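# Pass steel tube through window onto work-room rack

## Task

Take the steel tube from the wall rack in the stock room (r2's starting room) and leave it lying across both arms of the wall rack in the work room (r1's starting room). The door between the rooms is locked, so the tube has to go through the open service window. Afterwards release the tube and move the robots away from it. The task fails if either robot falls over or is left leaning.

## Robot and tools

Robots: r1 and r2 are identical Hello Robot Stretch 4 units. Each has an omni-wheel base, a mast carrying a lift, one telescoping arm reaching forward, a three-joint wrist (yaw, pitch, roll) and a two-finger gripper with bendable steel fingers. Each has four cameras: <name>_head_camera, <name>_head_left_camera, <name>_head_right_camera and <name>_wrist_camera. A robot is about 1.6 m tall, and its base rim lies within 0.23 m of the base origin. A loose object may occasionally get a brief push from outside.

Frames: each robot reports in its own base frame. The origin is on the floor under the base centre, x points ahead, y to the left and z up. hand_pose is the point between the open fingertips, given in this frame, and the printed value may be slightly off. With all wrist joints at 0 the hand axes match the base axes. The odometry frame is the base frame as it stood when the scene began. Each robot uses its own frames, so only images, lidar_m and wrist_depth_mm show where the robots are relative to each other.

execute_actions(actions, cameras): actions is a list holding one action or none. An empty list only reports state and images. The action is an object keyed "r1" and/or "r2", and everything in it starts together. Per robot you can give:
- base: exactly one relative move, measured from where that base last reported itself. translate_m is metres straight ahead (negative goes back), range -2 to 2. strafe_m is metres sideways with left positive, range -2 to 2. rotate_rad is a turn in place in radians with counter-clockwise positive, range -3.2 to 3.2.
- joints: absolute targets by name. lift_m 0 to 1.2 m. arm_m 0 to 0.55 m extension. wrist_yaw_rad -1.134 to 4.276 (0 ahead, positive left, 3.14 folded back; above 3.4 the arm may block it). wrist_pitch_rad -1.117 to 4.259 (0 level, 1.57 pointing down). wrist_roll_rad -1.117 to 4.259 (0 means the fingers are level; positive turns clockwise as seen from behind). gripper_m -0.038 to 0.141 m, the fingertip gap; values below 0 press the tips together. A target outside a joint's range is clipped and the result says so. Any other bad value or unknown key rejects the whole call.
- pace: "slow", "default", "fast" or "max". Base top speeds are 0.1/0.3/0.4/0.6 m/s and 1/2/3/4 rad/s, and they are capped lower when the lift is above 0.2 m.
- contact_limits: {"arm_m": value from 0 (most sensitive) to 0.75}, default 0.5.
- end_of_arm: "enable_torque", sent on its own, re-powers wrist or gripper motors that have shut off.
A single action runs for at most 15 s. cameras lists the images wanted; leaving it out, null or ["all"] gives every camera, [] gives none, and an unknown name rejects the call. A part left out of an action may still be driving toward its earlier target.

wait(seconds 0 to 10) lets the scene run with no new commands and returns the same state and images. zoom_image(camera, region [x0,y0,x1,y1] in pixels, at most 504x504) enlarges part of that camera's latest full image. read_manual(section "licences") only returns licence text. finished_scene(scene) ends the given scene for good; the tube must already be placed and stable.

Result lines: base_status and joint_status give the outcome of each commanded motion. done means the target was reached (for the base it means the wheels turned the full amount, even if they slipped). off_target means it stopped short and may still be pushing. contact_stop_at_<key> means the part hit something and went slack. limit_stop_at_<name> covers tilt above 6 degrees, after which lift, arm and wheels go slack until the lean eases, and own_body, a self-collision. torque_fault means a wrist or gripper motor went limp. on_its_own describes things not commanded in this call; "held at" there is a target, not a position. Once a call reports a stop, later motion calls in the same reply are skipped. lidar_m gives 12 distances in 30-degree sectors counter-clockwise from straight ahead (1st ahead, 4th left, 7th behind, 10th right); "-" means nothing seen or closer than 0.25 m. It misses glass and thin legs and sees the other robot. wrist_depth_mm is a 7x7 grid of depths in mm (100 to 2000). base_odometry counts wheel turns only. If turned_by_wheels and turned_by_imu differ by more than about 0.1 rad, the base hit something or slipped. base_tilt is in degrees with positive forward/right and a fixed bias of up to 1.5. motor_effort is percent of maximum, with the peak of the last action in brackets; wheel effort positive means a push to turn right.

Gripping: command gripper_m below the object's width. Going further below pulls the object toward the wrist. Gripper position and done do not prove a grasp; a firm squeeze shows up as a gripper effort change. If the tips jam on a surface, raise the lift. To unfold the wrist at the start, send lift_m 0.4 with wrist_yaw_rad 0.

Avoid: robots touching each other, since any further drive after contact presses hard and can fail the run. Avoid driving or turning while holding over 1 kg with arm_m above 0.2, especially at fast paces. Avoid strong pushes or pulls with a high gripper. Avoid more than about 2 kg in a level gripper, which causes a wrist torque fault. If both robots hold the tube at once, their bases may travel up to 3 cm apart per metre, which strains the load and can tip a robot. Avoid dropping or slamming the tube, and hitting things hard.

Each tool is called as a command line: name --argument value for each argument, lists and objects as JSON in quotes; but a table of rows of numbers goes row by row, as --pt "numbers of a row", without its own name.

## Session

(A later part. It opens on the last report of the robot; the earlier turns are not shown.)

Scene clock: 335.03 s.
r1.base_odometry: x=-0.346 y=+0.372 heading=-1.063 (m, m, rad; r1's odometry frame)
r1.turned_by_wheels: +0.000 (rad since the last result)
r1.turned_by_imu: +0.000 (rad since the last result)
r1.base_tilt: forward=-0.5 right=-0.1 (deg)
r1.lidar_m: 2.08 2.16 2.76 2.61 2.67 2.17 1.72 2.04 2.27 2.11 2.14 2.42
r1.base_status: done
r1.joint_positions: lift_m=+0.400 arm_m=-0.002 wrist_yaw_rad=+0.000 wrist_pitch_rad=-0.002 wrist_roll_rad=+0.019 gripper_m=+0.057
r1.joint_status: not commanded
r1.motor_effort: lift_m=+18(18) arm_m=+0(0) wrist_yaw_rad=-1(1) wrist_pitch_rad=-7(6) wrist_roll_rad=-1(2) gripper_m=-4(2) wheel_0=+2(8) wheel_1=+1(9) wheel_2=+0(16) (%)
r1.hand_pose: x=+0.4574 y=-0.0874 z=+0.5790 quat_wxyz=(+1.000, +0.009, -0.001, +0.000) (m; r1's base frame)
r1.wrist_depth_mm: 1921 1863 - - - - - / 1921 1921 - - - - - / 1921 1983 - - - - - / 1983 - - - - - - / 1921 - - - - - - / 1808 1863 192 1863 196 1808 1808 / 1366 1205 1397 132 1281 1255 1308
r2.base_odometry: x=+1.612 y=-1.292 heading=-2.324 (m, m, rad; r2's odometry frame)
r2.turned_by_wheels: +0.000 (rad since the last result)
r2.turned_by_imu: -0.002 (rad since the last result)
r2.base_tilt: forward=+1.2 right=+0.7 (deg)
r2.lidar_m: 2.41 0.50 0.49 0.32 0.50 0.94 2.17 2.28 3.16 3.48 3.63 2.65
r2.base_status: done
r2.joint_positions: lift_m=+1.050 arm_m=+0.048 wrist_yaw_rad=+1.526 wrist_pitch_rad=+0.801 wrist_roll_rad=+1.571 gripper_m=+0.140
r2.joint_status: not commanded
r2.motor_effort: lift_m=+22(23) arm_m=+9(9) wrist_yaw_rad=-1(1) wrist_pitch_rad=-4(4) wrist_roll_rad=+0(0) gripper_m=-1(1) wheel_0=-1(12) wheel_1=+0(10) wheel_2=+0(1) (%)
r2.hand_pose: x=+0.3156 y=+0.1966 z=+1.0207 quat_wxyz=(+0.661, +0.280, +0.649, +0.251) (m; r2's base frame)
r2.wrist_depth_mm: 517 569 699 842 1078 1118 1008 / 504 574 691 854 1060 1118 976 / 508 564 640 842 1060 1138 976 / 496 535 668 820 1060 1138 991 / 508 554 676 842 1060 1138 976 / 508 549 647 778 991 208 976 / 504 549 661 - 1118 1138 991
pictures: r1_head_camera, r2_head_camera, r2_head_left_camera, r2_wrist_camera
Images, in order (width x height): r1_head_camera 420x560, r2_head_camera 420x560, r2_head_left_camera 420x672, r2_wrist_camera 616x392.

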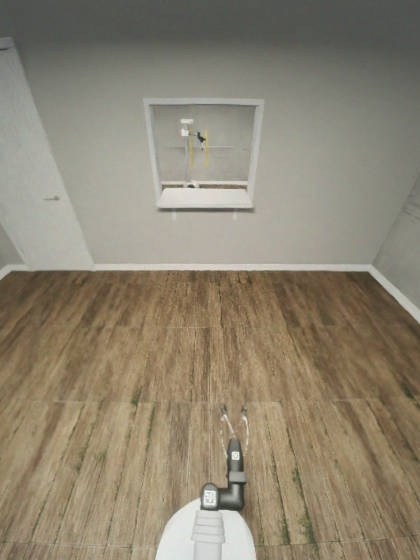

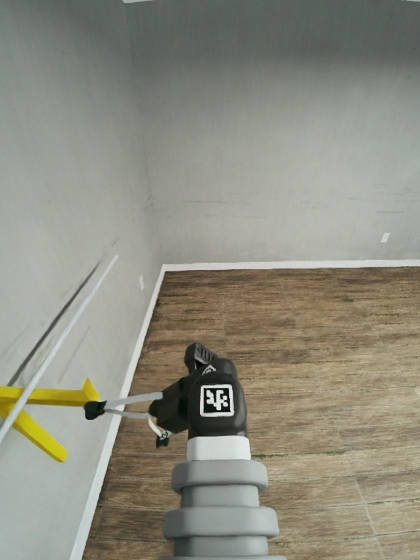

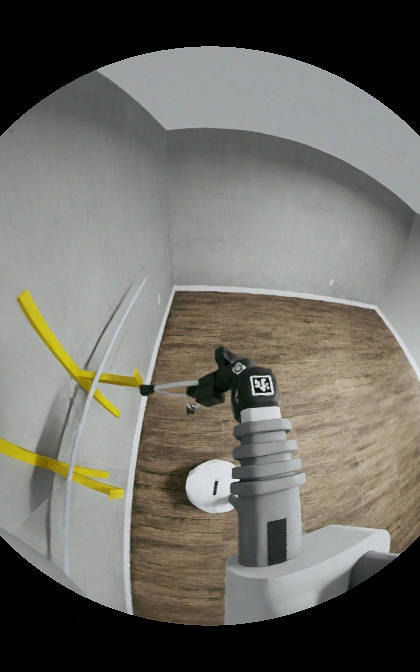

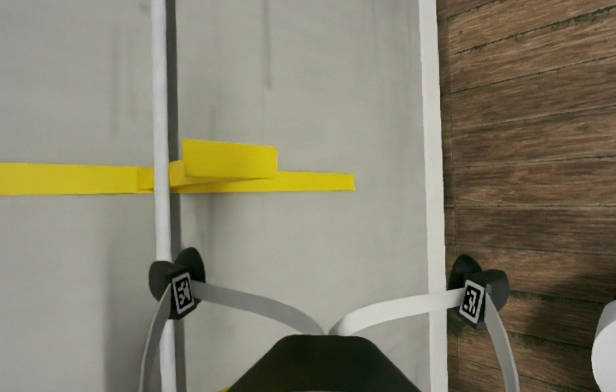

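execute_actions --actions '[{"r1": {"base": {"translate_m": 0.3}, "pace": "max"}, "r2": {"base": {"strafe_m": 0.22}, "joints": {"wrist_yaw_rad": 1.575, "wrist_roll_rad": 1.547, "lift_m": 1.04, "arm_m": 0.06}, "pace": "fast"}}]' --cameras '["r2_wrist_camera", "r2_head_left_camera", "r2_head_camera", "r1_head_camera"]'

Scene clock: 377.90 s.
r1.base_odometry: x=-0.200 y=+0.110 heading=-1.063 (m, m, rad; r1's odometry frame)
r1.turned_by_wheels: +0.000 (rad since the last result)
r1.turned_by_imu: -0.002 (rad since the last result)
r1.base_tilt: forward=-0.4 right=-0.1 (deg)
r1.lidar_m: 1.77 1.85 2.65 2.61 2.69 2.47 2.29 2.33 2.25 2.06 2.13 2.10
r1.base_status: done
r1.joint_positions: lift_m=+0.400 arm_m=-0.002 wrist_yaw_rad=+0.000 wrist_pitch_rad=-0.002 wrist_roll_rad=+0.019 gripper_m=+0.057
r1.joint_status: not commanded
r1.motor_effort: lift_m=+18(18) arm_m=+0(0) wrist_yaw_rad=+0(0) wrist_pitch_rad=-6(6) wrist_roll_rad=-1(0) gripper_m=-2(6) wheel_0=+0(8) wheel_1=-2(7) wheel_2=+2(15) (%)
r1.hand_pose: x=+0.4574 y=-0.0874 z=+0.5790 quat_wxyz=(+1.000, +0.009, -0.001, +0.000) (m; r1's base frame)
r1.wrist_depth_mm: 1661 1618 - - 1708 1808 1808 / 1618 1661 - - 1708 1808 1921 / 1618 1661 1708 1756 1808 1808 1808 / 1661 1661 1756 1756 1808 1756 1808 / 1618 1708 1708 1756 1808 1808 1921 / 1708 1661 192 1708 197 1808 1756 / 1336 1229 1366 132 1281 1229 1281
r2.base_odometry: x=+1.772 y=-1.443 heading=-2.324 (m, m, rad; r2's odometry frame)
r2.turned_by_wheels: +0.000 (rad since the last result)
r2.turned_by_imu: -0.002 (rad since the last result)
r2.base_tilt: forward=+1.3 right=+0.7 (deg)
r2.lidar_m: 1.03 0.39 0.28 0.25 0.29 0.42 1.83 2.28 3.07 3.68 3.60 2.66
r2.base_status: done
r2.joint_positions: lift_m=+1.040 arm_m=+0.058 wrist_yaw_rad=+1.575 wrist_pitch_rad=+0.801 wrist_roll_rad=+1.547 gripper_m=+0.140
r2.joint_status: all done
r2.motor_effort: lift_m=+17(21) arm_m=+10(10) wrist_yaw_rad=+1(4) wrist_pitch_rad=-3(3) wrist_roll_rad=-2(1) gripper_m=+0(0) wheel_0=+1(11) wheel_1=+1(13) wheel_2=+0(0) (%)
r2.hand_pose: x=+0.3158 y=+0.2011 z=+1.0112 quat_wxyz=(+0.658, +0.256, +0.653, +0.274) (m; r2's base frame)
r2.wrist_depth_mm: 315 357 413 517 661 904 991 / 317 359 415 521 634 153 960 / 294 345 377 270 221 173 931 / 319 364 421 517 668 946 991 / 320 357 427 539 676 960 976 / 320 353 404 508 640 208 991 / 327 364 430 - 732 917 976
pictures: r1_head_camera, r2_head_camera, r2_head_left_camera, r2_wrist_camera
Images, in order (width x height): r1_head_camera 420x560, r2_head_camera 420x560, r2_head_left_camera 420x672, r2_wrist_camera 616x392.

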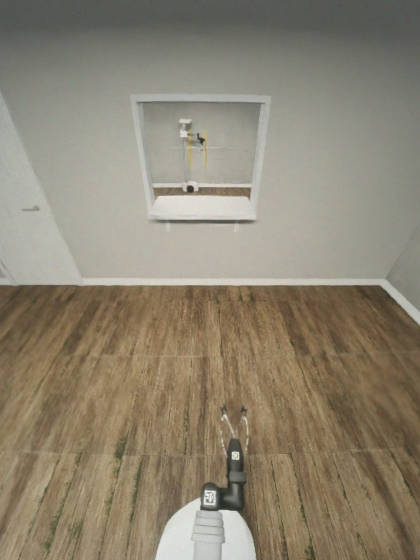

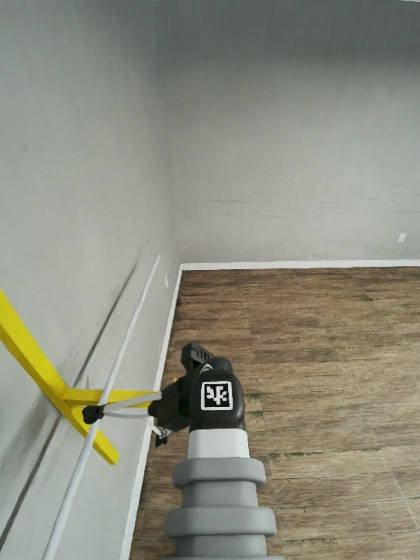

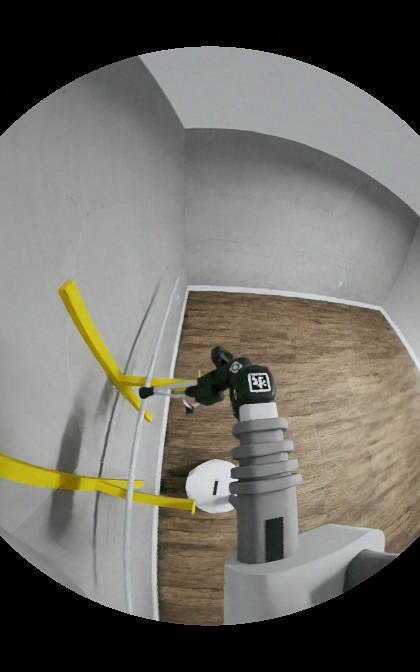

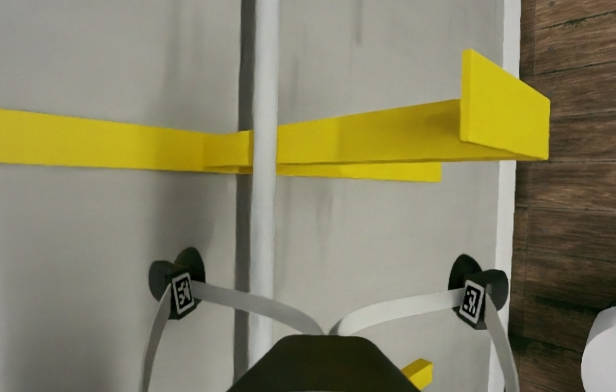

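execute_actions --actions '[{"r2": {"base": {"strafe_m": 0.066}, "joints": {"arm_m": 0.068}, "pace": "default"}}]' --cameras '["r2_wrist_camera", "r2_head_left_camera", "r2_head_camera"]'

Scene clock: 389.37 s.
r1.base_odometry: x=-0.200 y=+0.110 heading=-1.063 (m, m, rad; r1's odometry frame)
r1.turned_by_wheels: +0.000 (rad since the last result)
r1.turned_by_imu: -0.002 (rad since the last result)
r1.base_tilt: forward=-0.7 right=+0.1 (deg)
r1.lidar_m: 1.77 1.81 2.63 2.61 2.69 2.48 2.28 2.35 2.23 2.08 2.13 2.08
r1.base_status: not commanded
r1.joint_positions: lift_m=+0.400 arm_m=-0.002 wrist_yaw_rad=+0.000 wrist_pitch_rad=-0.002 wrist_roll_rad=+0.019 gripper_m=+0.057
r1.joint_status: not commanded
r1.motor_effort: lift_m=+18(18) arm_m=+0(0) wrist_yaw_rad=-1(1) wrist_pitch_rad=-6(6) wrist_roll_rad=-1(1) gripper_m=-3(4) wheel_0=+0(0) wheel_1=-2(2) wheel_2=+2(2) (%)
r1.hand_pose: x=+0.4574 y=-0.0874 z=+0.5790 quat_wxyz=(+1.000, +0.009, -0.001, +0.000) (m; r1's base frame)
r1.wrist_depth_mm: 1618 1708 - - 1756 1756 1863 / 1661 1661 - - 1808 1756 1808 / 1618 1708 1756 1756 1708 1808 1921 / 1661 1708 1756 1708 1808 1808 1808 / 1708 1708 1708 1708 1808 1863 1921 / 1661 1661 192 1756 197 1863 1756 / 1308 1205 1430 132 1308 1281 1281
r2.base_odometry: x=+1.821 y=-1.488 heading=-2.324 (m, m, rad; r2's odometry frame)
r2.turned_by_wheels: +0.000 (rad since the last result)
r2.turned_by_imu: -0.001 (rad since the last result)
r2.base_tilt: forward=+1.2 right=+0.9 (deg)
r2.lidar_m: 0.84 0.29 0.25 0.25 0.31 0.32 1.56 2.29 3.10 3.77 3.59 2.66
r2.base_status: done
r2.joint_positions: lift_m=+1.040 arm_m=+0.066 wrist_yaw_rad=+1.575 wrist_pitch_rad=+0.801 wrist_roll_rad=+1.547 gripper_m=+0.140
r2.joint_status: all done
r2.motor_effort: lift_m=+16(16) arm_m=+10(8) wrist_yaw_rad=+1(1) wrist_pitch_rad=-4(4) wrist_roll_rad=-2(2) gripper_m=+1(0) wheel_0=-1(8) wheel_1=+0(9) wheel_2=+0(3) (%)
r2.hand_pose: x=+0.3238 y=+0.2011 z=+1.0112 quat_wxyz=(+0.658, +0.256, +0.653, +0.274) (m; r2's base frame)
r2.wrist_depth_mm: 262 297 351 404 544 759 960 / 262 300 355 407 549 768 960 / 239 281 327 278 215 178 159 / 265 296 351 399 559 798 976 / 266 300 362 413 574 788 976 / 265 293 347 242 525 208 976 / 271 301 357 - 609 778 976
pictures: r2_head_camera, r2_head_left_camera, r2_wrist_camera
Images, in order (width x height): r2_head_camera 420x560, r2_head_left_camera 420x672, r2_wrist_camera 616x392.

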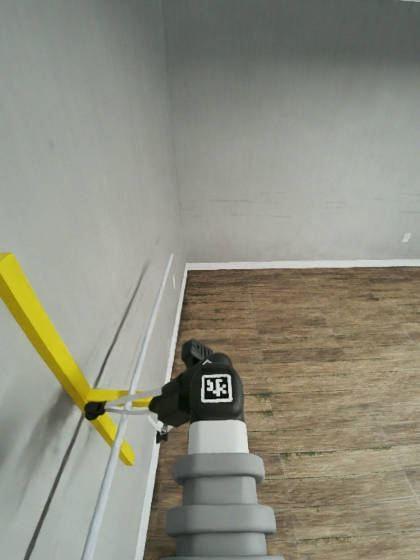

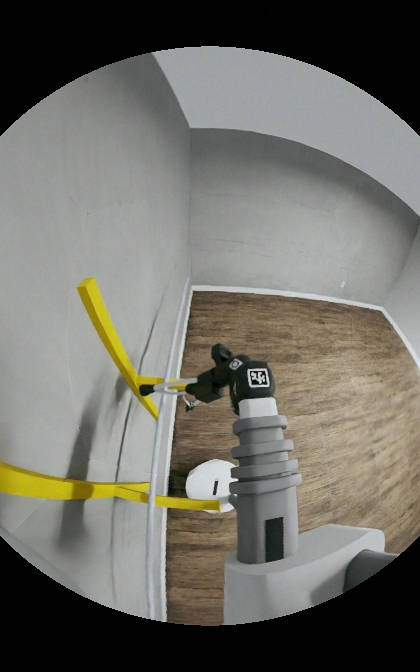

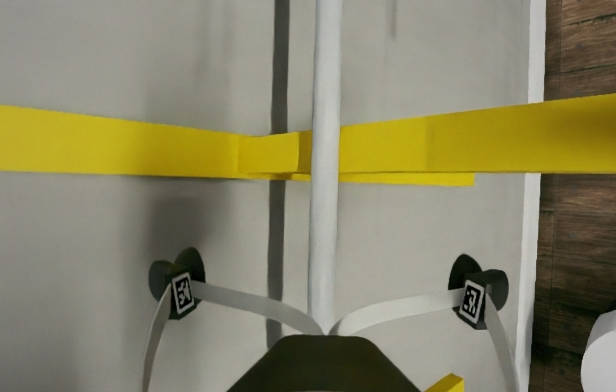

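zoom_image --camera "r2_wrist_camera" --region '[260, 100, 400, 200]'

zoom_image --camera "r2_wrist_camera" --region '[130, 220, 530, 360]'

Region (260, 100, 400, 200) of r2_wrist_camera's 616x392 image, scaled by 3.600; it fills the top 360 rows of this view, and the rest is white.

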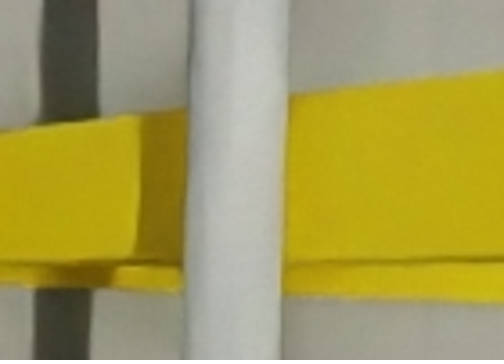

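Region (130, 220, 530, 360) of r2_wrist_camera's 616x392 image, scaled by 1.260; it fills the top 176 rows of this view, and the rest is white.

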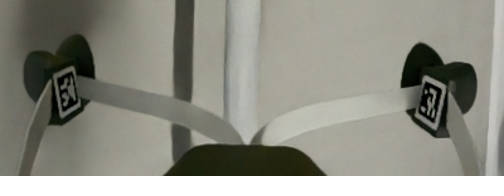

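execute_actions --actions '[{"r2": {"joints": {"gripper_m": 0.035, "arm_m": 0.063}, "pace": "fast"}}]' --cameras '["r2_wrist_camera", "r2_head_left_camera", "r2_head_camera"]'

Scene clock: 405.37 s.
r1.base_odometry: x=-0.200 y=+0.110 heading=-1.063 (m, m, rad; r1's odometry frame)
r1.turned_by_wheels: +0.000 (rad since the last result)
r1.turned_by_imu: -0.002 (rad since the last result)
r1.base_tilt: forward=-0.4 right=-0.1 (deg)
r1.lidar_m: 1.78 1.82 2.65 2.64 2.71 2.48 2.30 2.35 2.25 2.06 2.11 2.10
r1.base_status: not commanded
r1.joint_positions: lift_m=+0.400 arm_m=-0.002 wrist_yaw_rad=+0.000 wrist_pitch_rad=-0.002 wrist_roll_rad=+0.019 gripper_m=+0.057
r1.joint_status: not commanded
r1.motor_effort: lift_m=+18(18) arm_m=+0(0) wrist_yaw_rad=+0(1) wrist_pitch_rad=-6(6) wrist_roll_rad=-1(1) gripper_m=-3(3) wheel_0=+0(0) wheel_1=-2(2) wheel_2=+2(2) (%)
r1.hand_pose: x=+0.4574 y=-0.0874 z=+0.5790 quat_wxyz=(+1.000, +0.009, -0.001, +0.000) (m; r1's base frame)
r1.wrist_depth_mm: 1618 1661 - - 1756 1808 1808 / 1661 1618 - - 1756 1808 1863 / 1618 1661 1708 1756 1808 1808 1863 / 1618 1708 1708 1708 1756 1808 1863 / 1661 1756 1756 1756 1756 1808 1921 / 1661 1661 191 1756 197 1808 1708 / 1366 1229 1366 132 1336 1229 1281
r2.base_odometry: x=+1.821 y=-1.488 heading=-2.324 (m, m, rad; r2's odometry frame)
r2.turned_by_wheels: +0.000 (rad since the last result)
r2.turned_by_imu: -0.002 (rad since the last result)
r2.base_tilt: forward=+1.2 right=+0.8 (deg)
r2.lidar_m: 0.82 0.31 0.25 0.25 0.29 0.32 1.56 2.29 3.10 3.75 3.59 2.66
r2.base_status: not commanded
r2.joint_positions: lift_m=+1.040 arm_m=+0.065 wrist_yaw_rad=+1.575 wrist_pitch_rad=+0.801 wrist_roll_rad=+1.547 gripper_m=+0.035
r2.joint_status: all done
r2.motor_effort: lift_m=+16(16) arm_m=-10(11) wrist_yaw_rad=+1(1) wrist_pitch_rad=-4(4) wrist_roll_rad=-2(2) gripper_m=-1(3) wheel_0=-1(1) wheel_1=+0(0) wheel_2=+0(0) (%)
r2.hand_pose: x=+0.3222 y=+0.2011 z=+1.0112 quat_wxyz=(+0.658, +0.256, +0.653, +0.274) (m; r2's base frame)
r2.wrist_depth_mm: 262 297 349 399 544 759 946 / 262 300 355 404 549 723 946 / 240 277 325 270 214 178 158 / 265 303 349 404 554 798 976 / 265 306 353 418 564 809 976 / 268 306 193 244 189 809 960 / 272 301 357 - 615 715 991
pictures: r2_head_camera, r2_head_left_camera, r2_wrist_camera
Images, in order (width x height): r2_head_camera 420x560, r2_head_left_camera 420x672, r2_wrist_camera 616x392.

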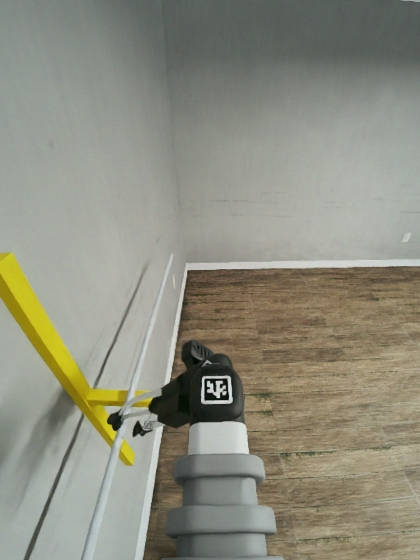

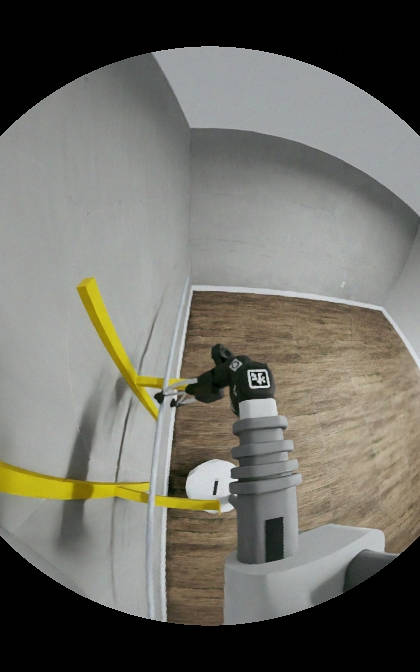

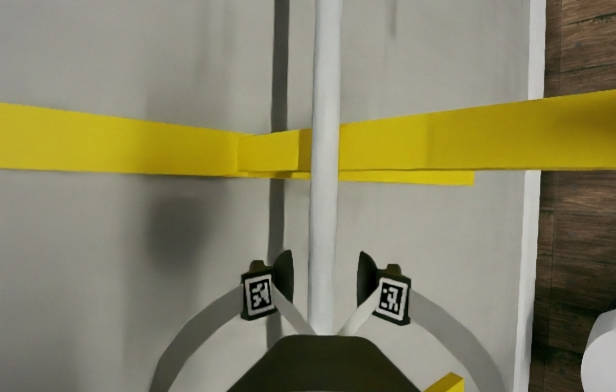

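zoom_image --camera "r2_wrist_camera" --region '[230, 220, 430, 360]'

zoom_image --camera "r2_head_camera" --region '[80, 370, 200, 470]'

zoom_image --camera "r2_head_left_camera" --region '[130, 360, 230, 440]'

Region (230, 220, 430, 360) of r2_wrist_camera's 616x392 image, scaled by 2.520; it fills the top 353 rows of this view, and the rest is white.

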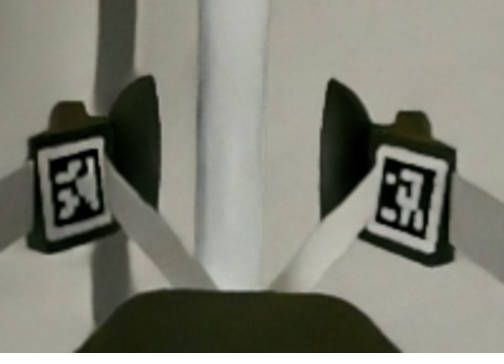

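Region (80, 370, 200, 470) of r2_head_camera's 420x560 image, scaled by 4.200, with more detail than that image has.

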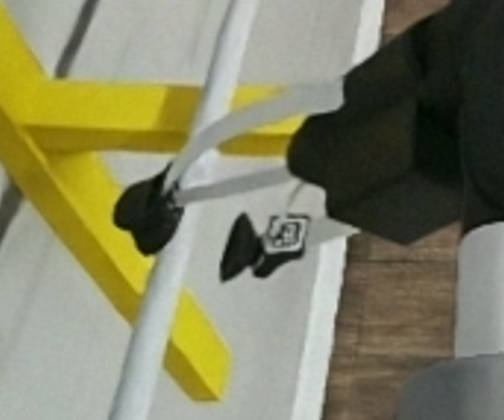

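Region (130, 360, 230, 440) of r2_head_left_camera's 420x672 image, scaled by 5.040, with more detail than that image has; it fills the top 403 rows of this view, and the rest is white.

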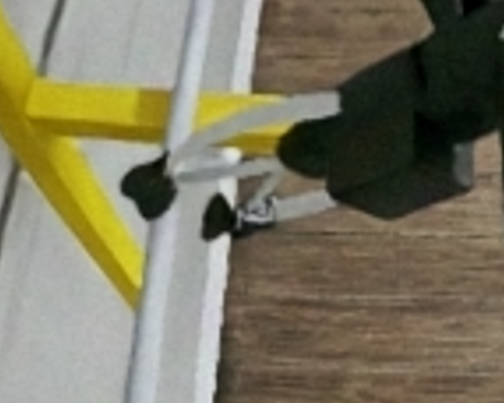

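execute_actions --actions '[{"r2": {"base": {"strafe_m": 0.011}, "joints": {"lift_m": 1.031}, "pace": "default"}}]' --cameras '["r2_wrist_camera", "r2_head_left_camera", "r2_head_camera"]'

Scene clock: 424.83 s.
r1.base_odometry: x=-0.200 y=+0.110 heading=-1.063 (m, m, rad; r1's odometry frame)
r1.turned_by_wheels: +0.000 (rad since the last result)
r1.turned_by_imu: -0.001 (rad since the last result)
r1.base_tilt: forward=-0.6 right=+0.1 (deg)
r1.lidar_m: 1.76 1.82 2.65 2.63 2.67 2.47 2.28 2.35 2.26 2.07 2.13 2.11
r1.base_status: not commanded
r1.joint_positions: lift_m=+0.400 arm_m=-0.002 wrist_yaw_rad=+0.000 wrist_pitch_rad=-0.002 wrist_roll_rad=+0.019 gripper_m=+0.057
r1.joint_status: not commanded
r1.motor_effort: lift_m=+18(18) arm_m=+0(0) wrist_yaw_rad=-1(0) wrist_pitch_rad=-6(6) wrist_roll_rad=-3(1) gripper_m=-4(5) wheel_0=+0(0) wheel_1=-2(2) wheel_2=+2(2) (%)
r1.hand_pose: x=+0.4574 y=-0.0874 z=+0.5790 quat_wxyz=(+1.000, +0.009, -0.001, +0.000) (m; r1's base frame)
r1.wrist_depth_mm: 1618 1661 - - 1708 1808 1808 / 1661 1661 - - 1708 1808 1808 / 1618 1661 1708 1708 1808 1808 1808 / 1618 1708 1708 1756 1756 1808 1863 / 1661 1708 1708 1756 1863 1756 1863 / 1708 1708 192 1808 196 1863 1708 / 1308 1205 1397 132 1281 1229 1281
r2.base_odometry: x=+1.829 y=-1.495 heading=-2.324 (m, m, rad; r2's odometry frame)
r2.turned_by_wheels: +0.000 (rad since the last result)
r2.turned_by_imu: -0.001 (rad since the last result)
r2.base_tilt: forward=+1.2 right=+0.7 (deg)
r2.lidar_m: 0.39 0.28 0.25 0.25 0.31 0.30 1.49 2.27 3.09 3.74 3.58 2.66
r2.base_status: done
r2.joint_positions: lift_m=+1.031 arm_m=+0.065 wrist_yaw_rad=+1.575 wrist_pitch_rad=+0.801 wrist_roll_rad=+1.547 gripper_m=+0.035
r2.joint_status: all done
r2.motor_effort: lift_m=+15(15) arm_m=-9(9) wrist_yaw_rad=+1(1) wrist_pitch_rad=-5(4) wrist_roll_rad=-2(1) gripper_m=-5(6) wheel_0=-2(10) wheel_1=+3(5) wheel_2=+0(2) (%)
r2.hand_pose: x=+0.3222 y=+0.2011 z=+1.0023 quat_wxyz=(+0.658, +0.256, +0.653, +0.274) (m; r2's base frame)
r2.wrist_depth_mm: 252 286 338 387 530 732 960 / 251 290 343 392 530 699 931 / 231 264 312 256 204 169 151 / 256 294 338 389 535 750 960 / 257 294 342 399 549 778 960 / 257 297 193 226 189 798 991 / 262 290 347 - 585 683 991
pictures: r2_head_camera, r2_head_left_camera, r2_wrist_camera
Images, in order (width x height): r2_head_camera 420x560, r2_head_left_camera 420x672, r2_wrist_camera 616x392.

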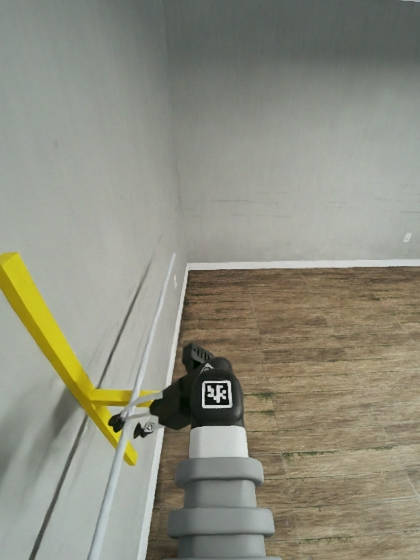

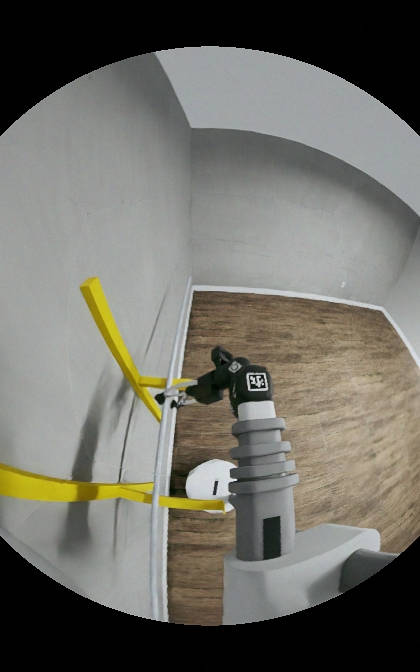

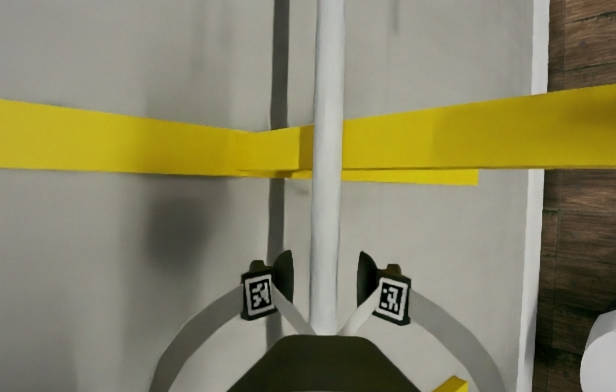

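zoom_image --camera "r2_wrist_camera" --region '[230, 100, 430, 350]'

zoom_image --camera "r2_head_camera" --region '[80, 370, 200, 470]'

Region (230, 100, 430, 350) of r2_wrist_camera's 616x392 image, scaled by 2.016; it fills the left 403 columns of this view, and the rest is white.

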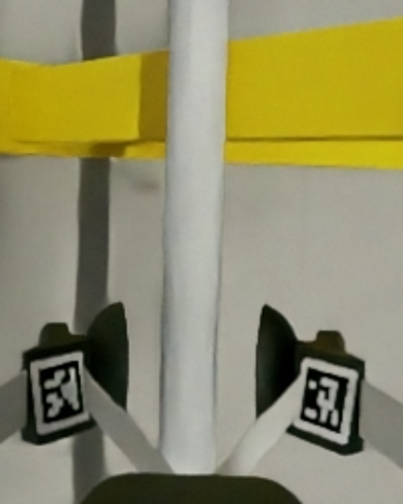

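Region (80, 370, 200, 470) of r2_head_camera's 420x560 image, scaled by 4.200, with more detail than that image has.

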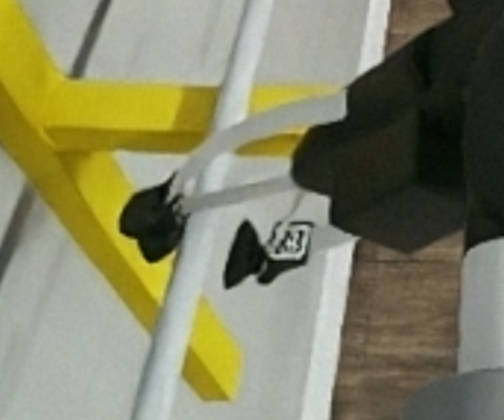

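execute_actions --actions '[{"r2": {"joints": {"gripper_m": -0.025}, "pace": "default"}}]' --cameras '["r2_wrist_camera", "r2_head_left_camera", "r2_head_camera"]'

Scene clock: 434.80 s.
r1.base_odometry: x=-0.200 y=+0.110 heading=-1.063 (m, m, rad; r1's odometry frame)
r1.turned_by_wheels: +0.000 (rad since the last result)
r1.turned_by_imu: -0.002 (rad since the last result)
r1.base_tilt: forward=-0.5 right=+0.0 (deg)
r1.lidar_m: 1.77 1.80 2.64 2.62 2.67 2.45 2.28 2.34 2.26 2.07 2.12 2.08
r1.base_status: not commanded
r1.joint_positions: lift_m=+0.400 arm_m=-0.002 wrist_yaw_rad=+0.000 wrist_pitch_rad=-0.002 wrist_roll_rad=+0.019 gripper_m=+0.057
r1.joint_status: not commanded
r1.motor_effort: lift_m=+18(18) arm_m=+0(0) wrist_yaw_rad=-1(1) wrist_pitch_rad=-6(7) wrist_roll_rad=-1(0) gripper_m=-4(3) wheel_0=+0(0) wheel_1=-2(2) wheel_2=+2(2) (%)
r1.hand_pose: x=+0.4574 y=-0.0874 z=+0.5790 quat_wxyz=(+1.000, +0.009, -0.001, +0.000) (m; r1's base frame)
r1.wrist_depth_mm: 1661 1661 - - 1756 1756 1863 / 1618 1618 - - 1756 1808 1863 / 1708 1618 1708 1756 1756 1756 1863 / 1618 1661 1708 1756 1808 1808 1921 / 1661 1708 1708 1808 1808 1808 1808 / 1661 1708 191 1756 196 1756 1756 / 1366 1182 1336 132 1281 1255 1281
r2.base_odometry: x=+1.829 y=-1.495 heading=-2.324 (m, m, rad; r2's odometry frame)
r2.turned_by_wheels: +0.000 (rad since the last result)
r2.turned_by_imu: -0.001 (rad since the last result)
r2.base_tilt: forward=+1.2 right=+0.8 (deg)
r2.lidar_m: 0.39 0.27 0.25 0.25 0.37 0.29 1.52 2.28 3.10 3.76 3.58 2.65
r2.base_status: not commanded
r2.joint_positions: lift_m=+1.031 arm_m=+0.065 wrist_yaw_rad=+1.575 wrist_pitch_rad=+0.807 wrist_roll_rad=+1.547 gripper_m=-0.024
r2.joint_status: all done
r2.motor_effort: lift_m=+16(17) arm_m=-9(9) wrist_yaw_rad=+1(1) wrist_pitch_rad=-18(19) wrist_roll_rad=-2(1) gripper_m=-19(20) wheel_0=-2(2) wheel_1=+3(3) wheel_2=+0(0) (%)
r2.hand_pose: x=+0.3222 y=+0.2000 z=+1.0011 quat_wxyz=(+0.659, +0.255, +0.653, +0.273) (m; r2's base frame)
r2.wrist_depth_mm: 254 289 340 392 535 750 931 / 251 291 343 387 535 715 931 / 231 265 307 252 202 167 148 / 255 296 342 370 539 778 976 / 256 296 351 218 554 788 960 / 257 297 181 211 182 809 976 / 262 286 347 - 597 683 960
pictures: r2_head_camera, r2_head_left_camera, r2_wrist_camera
Images, in order (width x height): r2_head_camera 420x560, r2_head_left_camera 420x672, r2_wrist_camera 616x392.

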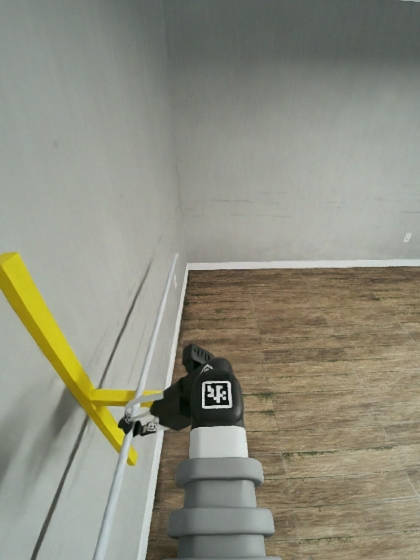

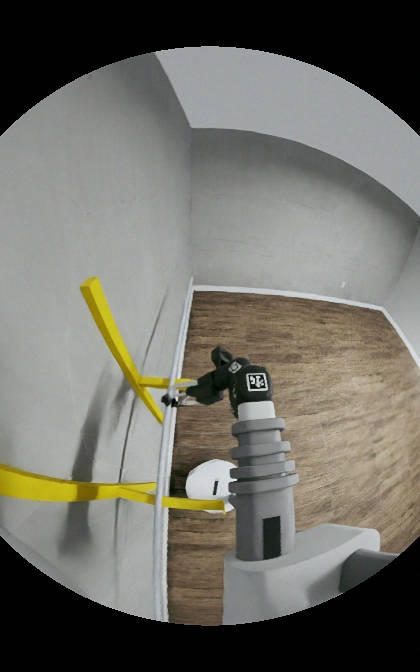

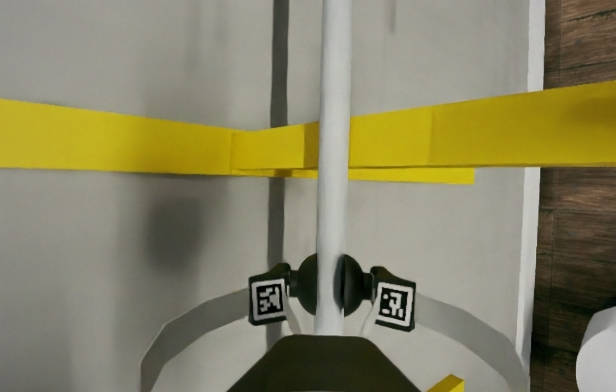

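execute_actions --actions '[{"r2": {"joints": {"gripper_m": -0.038, "lift_m": 1.055}, "pace": "slow"}}]' --cameras '["r2_wrist_camera", "r2_head_left_camera", "r2_head_camera", "r1_head_camera"]'

Scene clock: 439.67 s.
r1.base_odometry: x=-0.200 y=+0.110 heading=-1.063 (m, m, rad; r1's odometry frame)
r1.turned_by_wheels: +0.000 (rad since the last result)
r1.turned_by_imu: -0.002 (rad since the last result)
r1.base_tilt: forward=-0.6 right=-0.2 (deg)
r1.lidar_m: 1.76 1.83 2.65 2.63 2.68 2.46 2.29 2.35 2.26 2.05 2.13 2.11
r1.base_status: not commanded
r1.joint_positions: lift_m=+0.400 arm_m=-0.002 wrist_yaw_rad=+0.000 wrist_pitch_rad=-0.002 wrist_roll_rad=+0.019 gripper_m=+0.057
r1.joint_status: not commanded
r1.motor_effort: lift_m=+18(18) arm_m=+0(0) wrist_yaw_rad=+0(1) wrist_pitch_rad=-6(6) wrist_roll_rad=-1(1) gripper_m=-4(4) wheel_0=+0(0) wheel_1=-2(2) wheel_2=+2(2) (%)
r1.hand_pose: x=+0.4574 y=-0.0874 z=+0.5790 quat_wxyz=(+1.000, +0.009, -0.001, +0.000) (m; r1's base frame)
r1.wrist_depth_mm: 1708 1756 - - 1756 1808 1863 / 1618 1708 - - 1756 1808 1863 / 1618 1708 1661 1756 1708 1863 1863 / 1661 1708 1708 1756 1756 1808 1863 / 1661 1661 1708 1756 1863 1863 1863 / 1661 1708 191 1756 196 1756 1756 / 1336 1205 1397 132 1308 1255 1255
r2.base_odometry: x=+1.829 y=-1.495 heading=-2.324 (m, m, rad; r2's odometry frame)
r2.turned_by_wheels: +0.000 (rad since the last result)
r2.turned_by_imu: -0.001 (rad since the last result)
r2.base_tilt: forward=+1.2 right=+0.8 (deg)
r2.lidar_m: 0.38 0.26 0.25 0.25 0.25 0.29 1.50 2.28 3.10 3.75 3.57 2.66
r2.base_status: not commanded
r2.joint_positions: lift_m=+1.054 arm_m=+0.065 wrist_yaw_rad=+1.575 wrist_pitch_rad=+0.808 wrist_roll_rad=+1.547 gripper_m=-0.037
r2.joint_status: all done
r2.on_its_own: wrist_pitch_rad is at rest, and its effort (-24) is outside its rest range (-23 to +23)
r2.motor_effort: lift_m=+26(24) arm_m=-9(9) wrist_yaw_rad=+1(0) wrist_pitch_rad=-24(25) wrist_roll_rad=+0(2) gripper_m=-26(23) wheel_0=-2(1) wheel_1=+3(3) wheel_2=+0(0) (%)
r2.hand_pose: x=+0.3222 y=+0.1996 z=+1.0240 quat_wxyz=(+0.659, +0.254, +0.654, +0.272) (m; r2's base frame)
r2.wrist_depth_mm: 253 289 342 392 535 768 946 / 251 291 343 397 544 750 960 / 231 266 324 291 228 189 168 / 256 296 345 377 544 778 1008 / 258 297 353 216 564 788 991 / 259 294 180 213 181 768 976 / 263 287 347 - 597 699 976
pictures: r1_head_camera, r2_head_camera, r2_head_left_camera, r2_wrist_camera
Images, in order (width x height): r1_head_camera 420x560, r2_head_camera 420x560, r2_head_left_camera 420x672, r2_wrist_camera 616x392.

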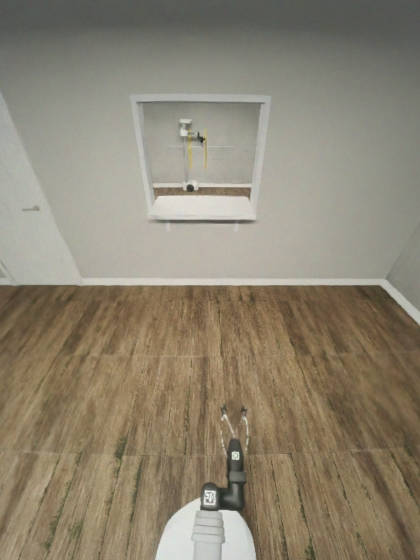

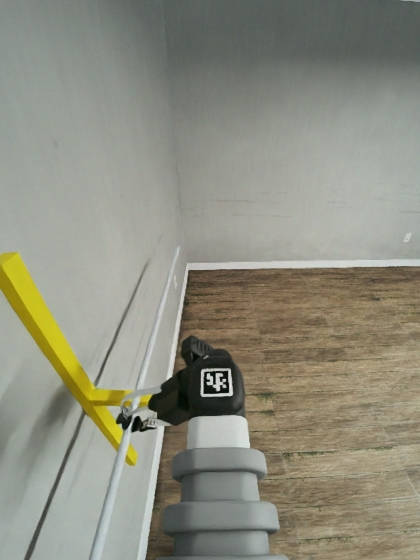

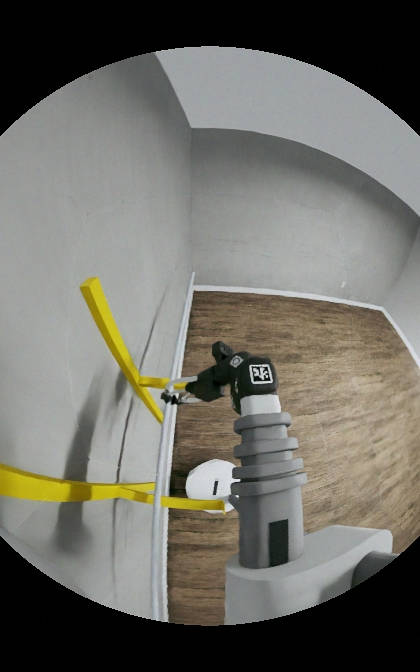

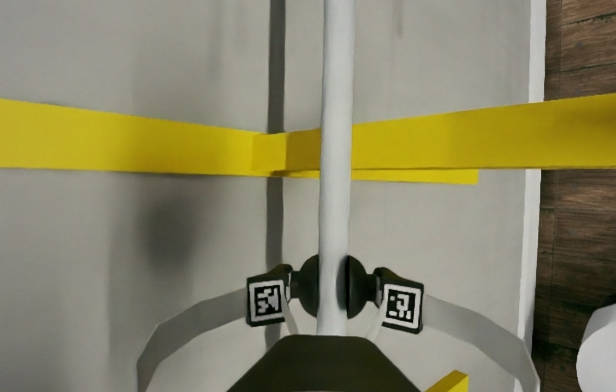

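zoom_image --camera "r1_head_camera" --region '[150, 110, 250, 190]'

zoom_image --camera "r2_head_left_camera" --region '[100, 440, 240, 620]'

zoom_image --camera "r2_head_camera" --region '[120, 220, 220, 320]'

Region (150, 110, 250, 190) of r1_head_camera's 420x560 image, scaled by 5.040, with more detail than that image has; it fills the top 403 rows of this view, and the rest is white.

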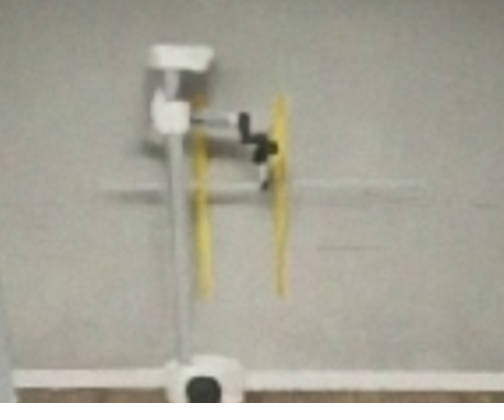

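Region (100, 440, 240, 620) of r2_head_left_camera's 420x672 image, scaled by 2.800, with more detail than that image has.

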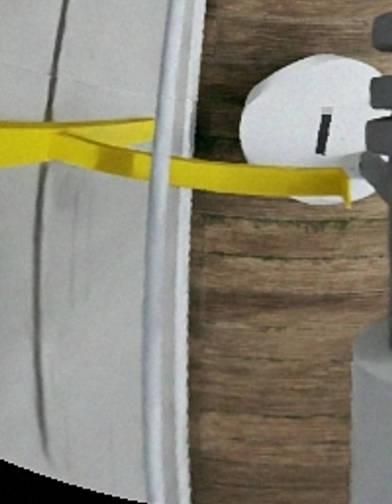

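Region (120, 220, 220, 320) of r2_head_camera's 420x560 image, scaled by 5.040, with more detail than that image has.

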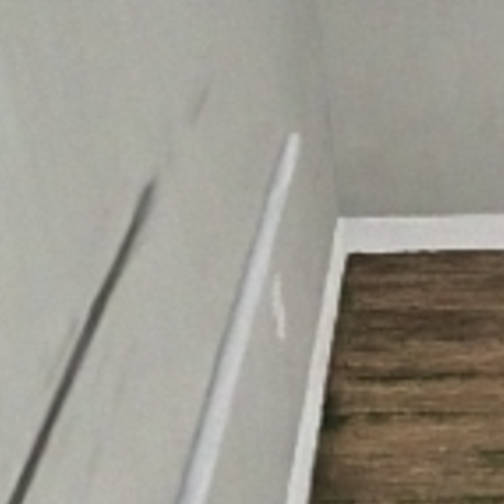

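execute_actions --actions '[]' --cameras '["r2_wrist_camera", "r2_head_camera"]'

zoom_image --camera "r2_head_camera" --region '[120, 220, 220, 320]'

Scene clock: 451.10 s.
r1.base_odometry: x=-0.200 y=+0.110 heading=-1.063 (m, m, rad; r1's odometry frame)
r1.turned_by_wheels: +0.000 (rad since the last result)
r1.turned_by_imu: -0.005 (rad since the last result)
r1.base_tilt: forward=-0.7 right=-0.1 (deg)
r1.lidar_m: 1.76 1.83 2.65 2.62 2.69 2.47 2.28 2.33 2.27 2.06 2.12 2.11
r1.base_status: not commanded
r1.joint_positions: lift_m=+0.400 arm_m=-0.002 wrist_yaw_rad=+0.000 wrist_pitch_rad=-0.002 wrist_roll_rad=+0.019 gripper_m=+0.057
r1.joint_status: not commanded
r1.motor_effort: lift_m=+18(18) arm_m=+0(0) wrist_yaw_rad=-1(1) wrist_pitch_rad=-6(6) wrist_roll_rad=-1(1) gripper_m=-3(4) wheel_0=+0(0) wheel_1=-2(2) wheel_2=+2(2) (%)
r1.hand_pose: x=+0.4574 y=-0.0874 z=+0.5790 quat_wxyz=(+1.000, +0.009, -0.001, +0.000) (m; r1's base frame)
r1.wrist_depth_mm: 1661 1661 - - 1756 1863 1808 / 1618 1708 - - 1756 1863 1808 / 1618 1708 1708 1708 1808 1756 1921 / 1661 1708 1708 1756 1756 1863 1863 / 1661 1708 1756 1708 1808 1863 1863 / 1661 1756 191 1708 196 1808 1756 / 1336 1205 1397 132 1308 1229 1281
r2.base_odometry: x=+1.829 y=-1.495 heading=-2.324 (m, m, rad; r2's odometry frame)
r2.turned_by_wheels: +0.000 (rad since the last result)
r2.turned_by_imu: -0.004 (rad since the last result)
r2.base_tilt: forward=+1.3 right=+0.8 (deg)
r2.lidar_m: 0.39 0.25 0.25 0.25 0.25 0.28 1.49 2.27 3.11 3.76 3.59 2.64
r2.base_status: not commanded
r2.joint_positions: lift_m=+1.054 arm_m=+0.065 wrist_yaw_rad=+1.575 wrist_pitch_rad=+0.808 wrist_roll_rad=+1.547 gripper_m=-0.037
r2.joint_status: all done
r2.motor_effort: lift_m=+26(24) arm_m=-9(9) wrist_yaw_rad=+1(0) wrist_pitch_rad=-22(25) wrist_roll_rad=-1(2) gripper_m=-27(23) wheel_0=-2(1) wheel_1=+3(3) wheel_2=+0(0) (%)
r2.hand_pose: x=+0.3222 y=+0.1996 z=+1.0240 quat_wxyz=(+0.659, +0.254, +0.654, +0.272) (m; r2's base frame)
r2.wrist_depth_mm: 254 290 343 394 535 741 960 / 252 291 343 389 544 759 960 / 231 265 322 283 228 190 169 / 256 294 343 375 539 778 976 / 258 296 353 215 554 798 976 / 258 293 180 213 181 759 991 / 262 287 349 - 591 691 991
pictures: r2_head_camera, r2_wrist_camera
Images, in order (width x height): r2_head_camera 420x560, r2_wrist_camera 616x392.

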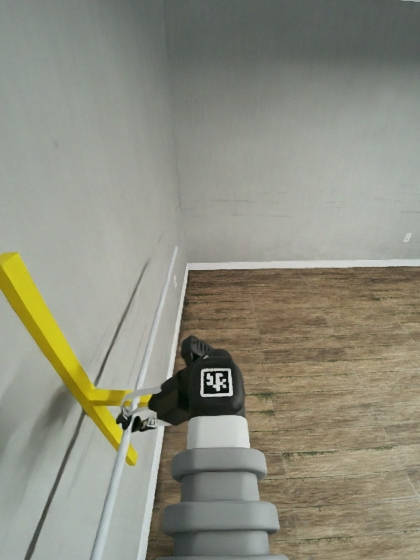

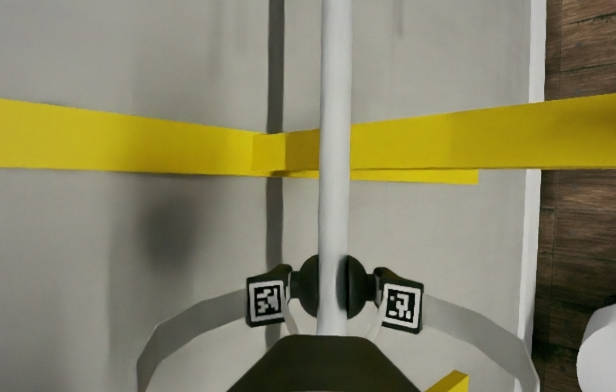

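Region (120, 220, 220, 320) of r2_head_camera's 420x560 image, scaled by 5.040, with more detail than that image has.

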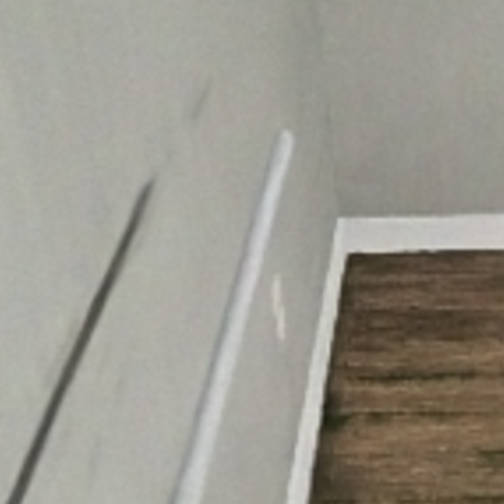

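execute_actions --actions '[{"r1": {"base": {"rotate_rad": 0.14}, "joints": {"gripper_m": 0.10}, "pace": "fast"}, "r2": {"joints": {"lift_m": 1.19}, "pace": "default"}}]' --cameras '["r2_wrist_camera", "r2_head_left_camera", "r2_head_camera", "r1_head_camera"]'

Scene clock: 502.33 s.
r1.base_odometry: x=-0.200 y=+0.110 heading=-0.923 (m, m, rad; r1's odometry frame)
r1.turned_by_wheels: +0.140 (rad since the last result)
r1.turned_by_imu: +0.140 (rad since the last result)
r1.base_tilt: forward=-0.6 right=-0.1 (deg)
r1.lidar_m: 1.77 2.13 2.67 2.62 2.80 2.06 2.31 2.47 2.16 2.06 2.24 1.86
r1.base_status: done
r1.joint_positions: lift_m=+0.400 arm_m=-0.002 wrist_yaw_rad=+0.000 wrist_pitch_rad=-0.002 wrist_roll_rad=+0.019 gripper_m=+0.100
r1.joint_status: all done
r1.motor_effort: lift_m=+18(18) arm_m=+0(0) wrist_yaw_rad=-1(0) wrist_pitch_rad=-6(7) wrist_roll_rad=-1(1) gripper_m=-5(4) wheel_0=-2(9) wheel_1=+1(5) wheel_2=-2(10) (%)
r1.hand_pose: x=+0.4574 y=-0.0874 z=+0.5790 quat_wxyz=(+1.000, +0.009, -0.001, +0.000) (m; r1's base frame)
r1.wrist_depth_mm: 1756 1756 - - - 1661 1661 / 1756 1756 - - - 1708 1661 / 1756 1756 1756 1756 1708 1708 1618 / 1808 1808 1756 1708 1756 1708 1618 / 1863 1808 1808 1756 1708 1756 1661 / 1808 1661 1576 1756 200 1661 1708 / 1336 1281 1366 133 1336 1229 1281
r2.base_odometry: x=+1.829 y=-1.495 heading=-2.324 (m, m, rad; r2's odometry frame)
r2.turned_by_wheels: +0.000 (rad since the last result)
r2.turned_by_imu: -0.002 (rad since the last result)
r2.base_tilt: forward=+1.3 right=+0.8 (deg)
r2.lidar_m: 0.37 0.26 0.25 0.25 0.26 0.30 1.49 2.30 3.10 3.77 3.57 2.67
r2.base_status: not commanded
r2.joint_positions: lift_m=+1.189 arm_m=+0.065 wrist_yaw_rad=+1.575 wrist_pitch_rad=+0.808 wrist_roll_rad=+1.547 gripper_m=-0.037
r2.joint_status: all done
r2.on_its_own: wrist_pitch_rad is at rest, and its effort (-25) is outside its rest range (-23 to +23)
r2.motor_effort: lift_m=+26(26) arm_m=-9(9) wrist_yaw_rad=+0(0) wrist_pitch_rad=-25(24) wrist_roll_rad=+0(0) gripper_m=-22(23) wheel_0=-2(1) wheel_1=+3(3) wheel_2=+0(0) (%)
r2.hand_pose: x=+0.3222 y=+0.1996 z=+1.1590 quat_wxyz=(+0.659, +0.254, +0.654, +0.272) (m; r2's base frame)
r2.wrist_depth_mm: 254 290 343 394 539 750 1042 / 250 291 345 389 535 759 1060 / 231 266 325 351 504 661 654 / 256 296 342 375 530 750 1060 / 258 294 353 216 559 798 1078 / 258 291 180 214 181 759 1060 / 262 286 347 - 603 699 1078
pictures: r1_head_camera, r2_head_camera, r2_head_left_camera, r2_wrist_camera
Images, in order (width x height): r1_head_camera 420x560, r2_head_camera 420x560, r2_head_left_camera 420x672, r2_wrist_camera 616x392.

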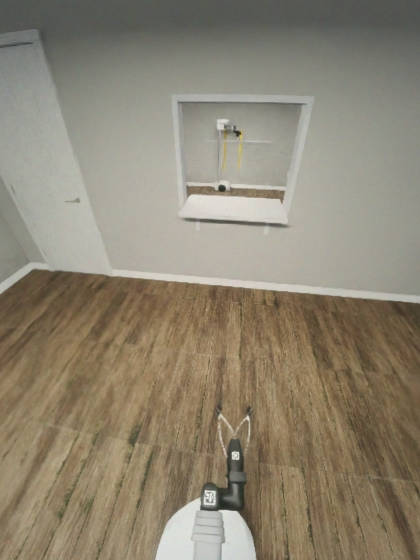

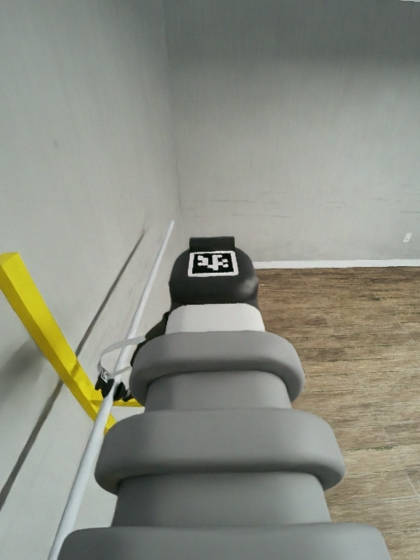

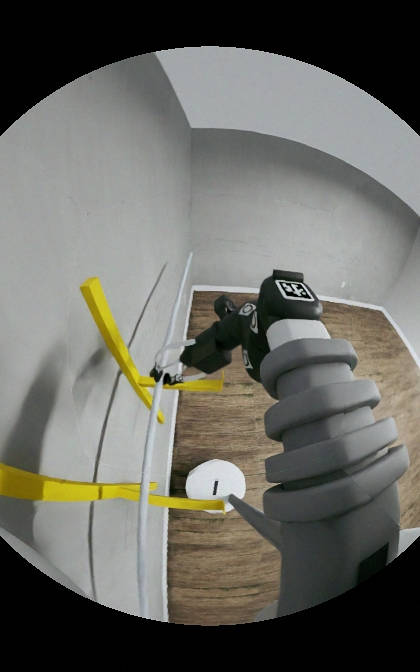

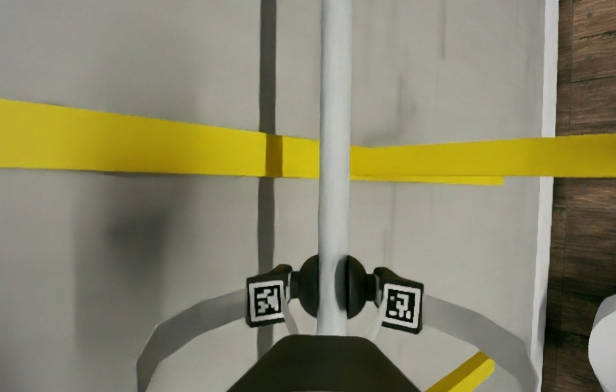

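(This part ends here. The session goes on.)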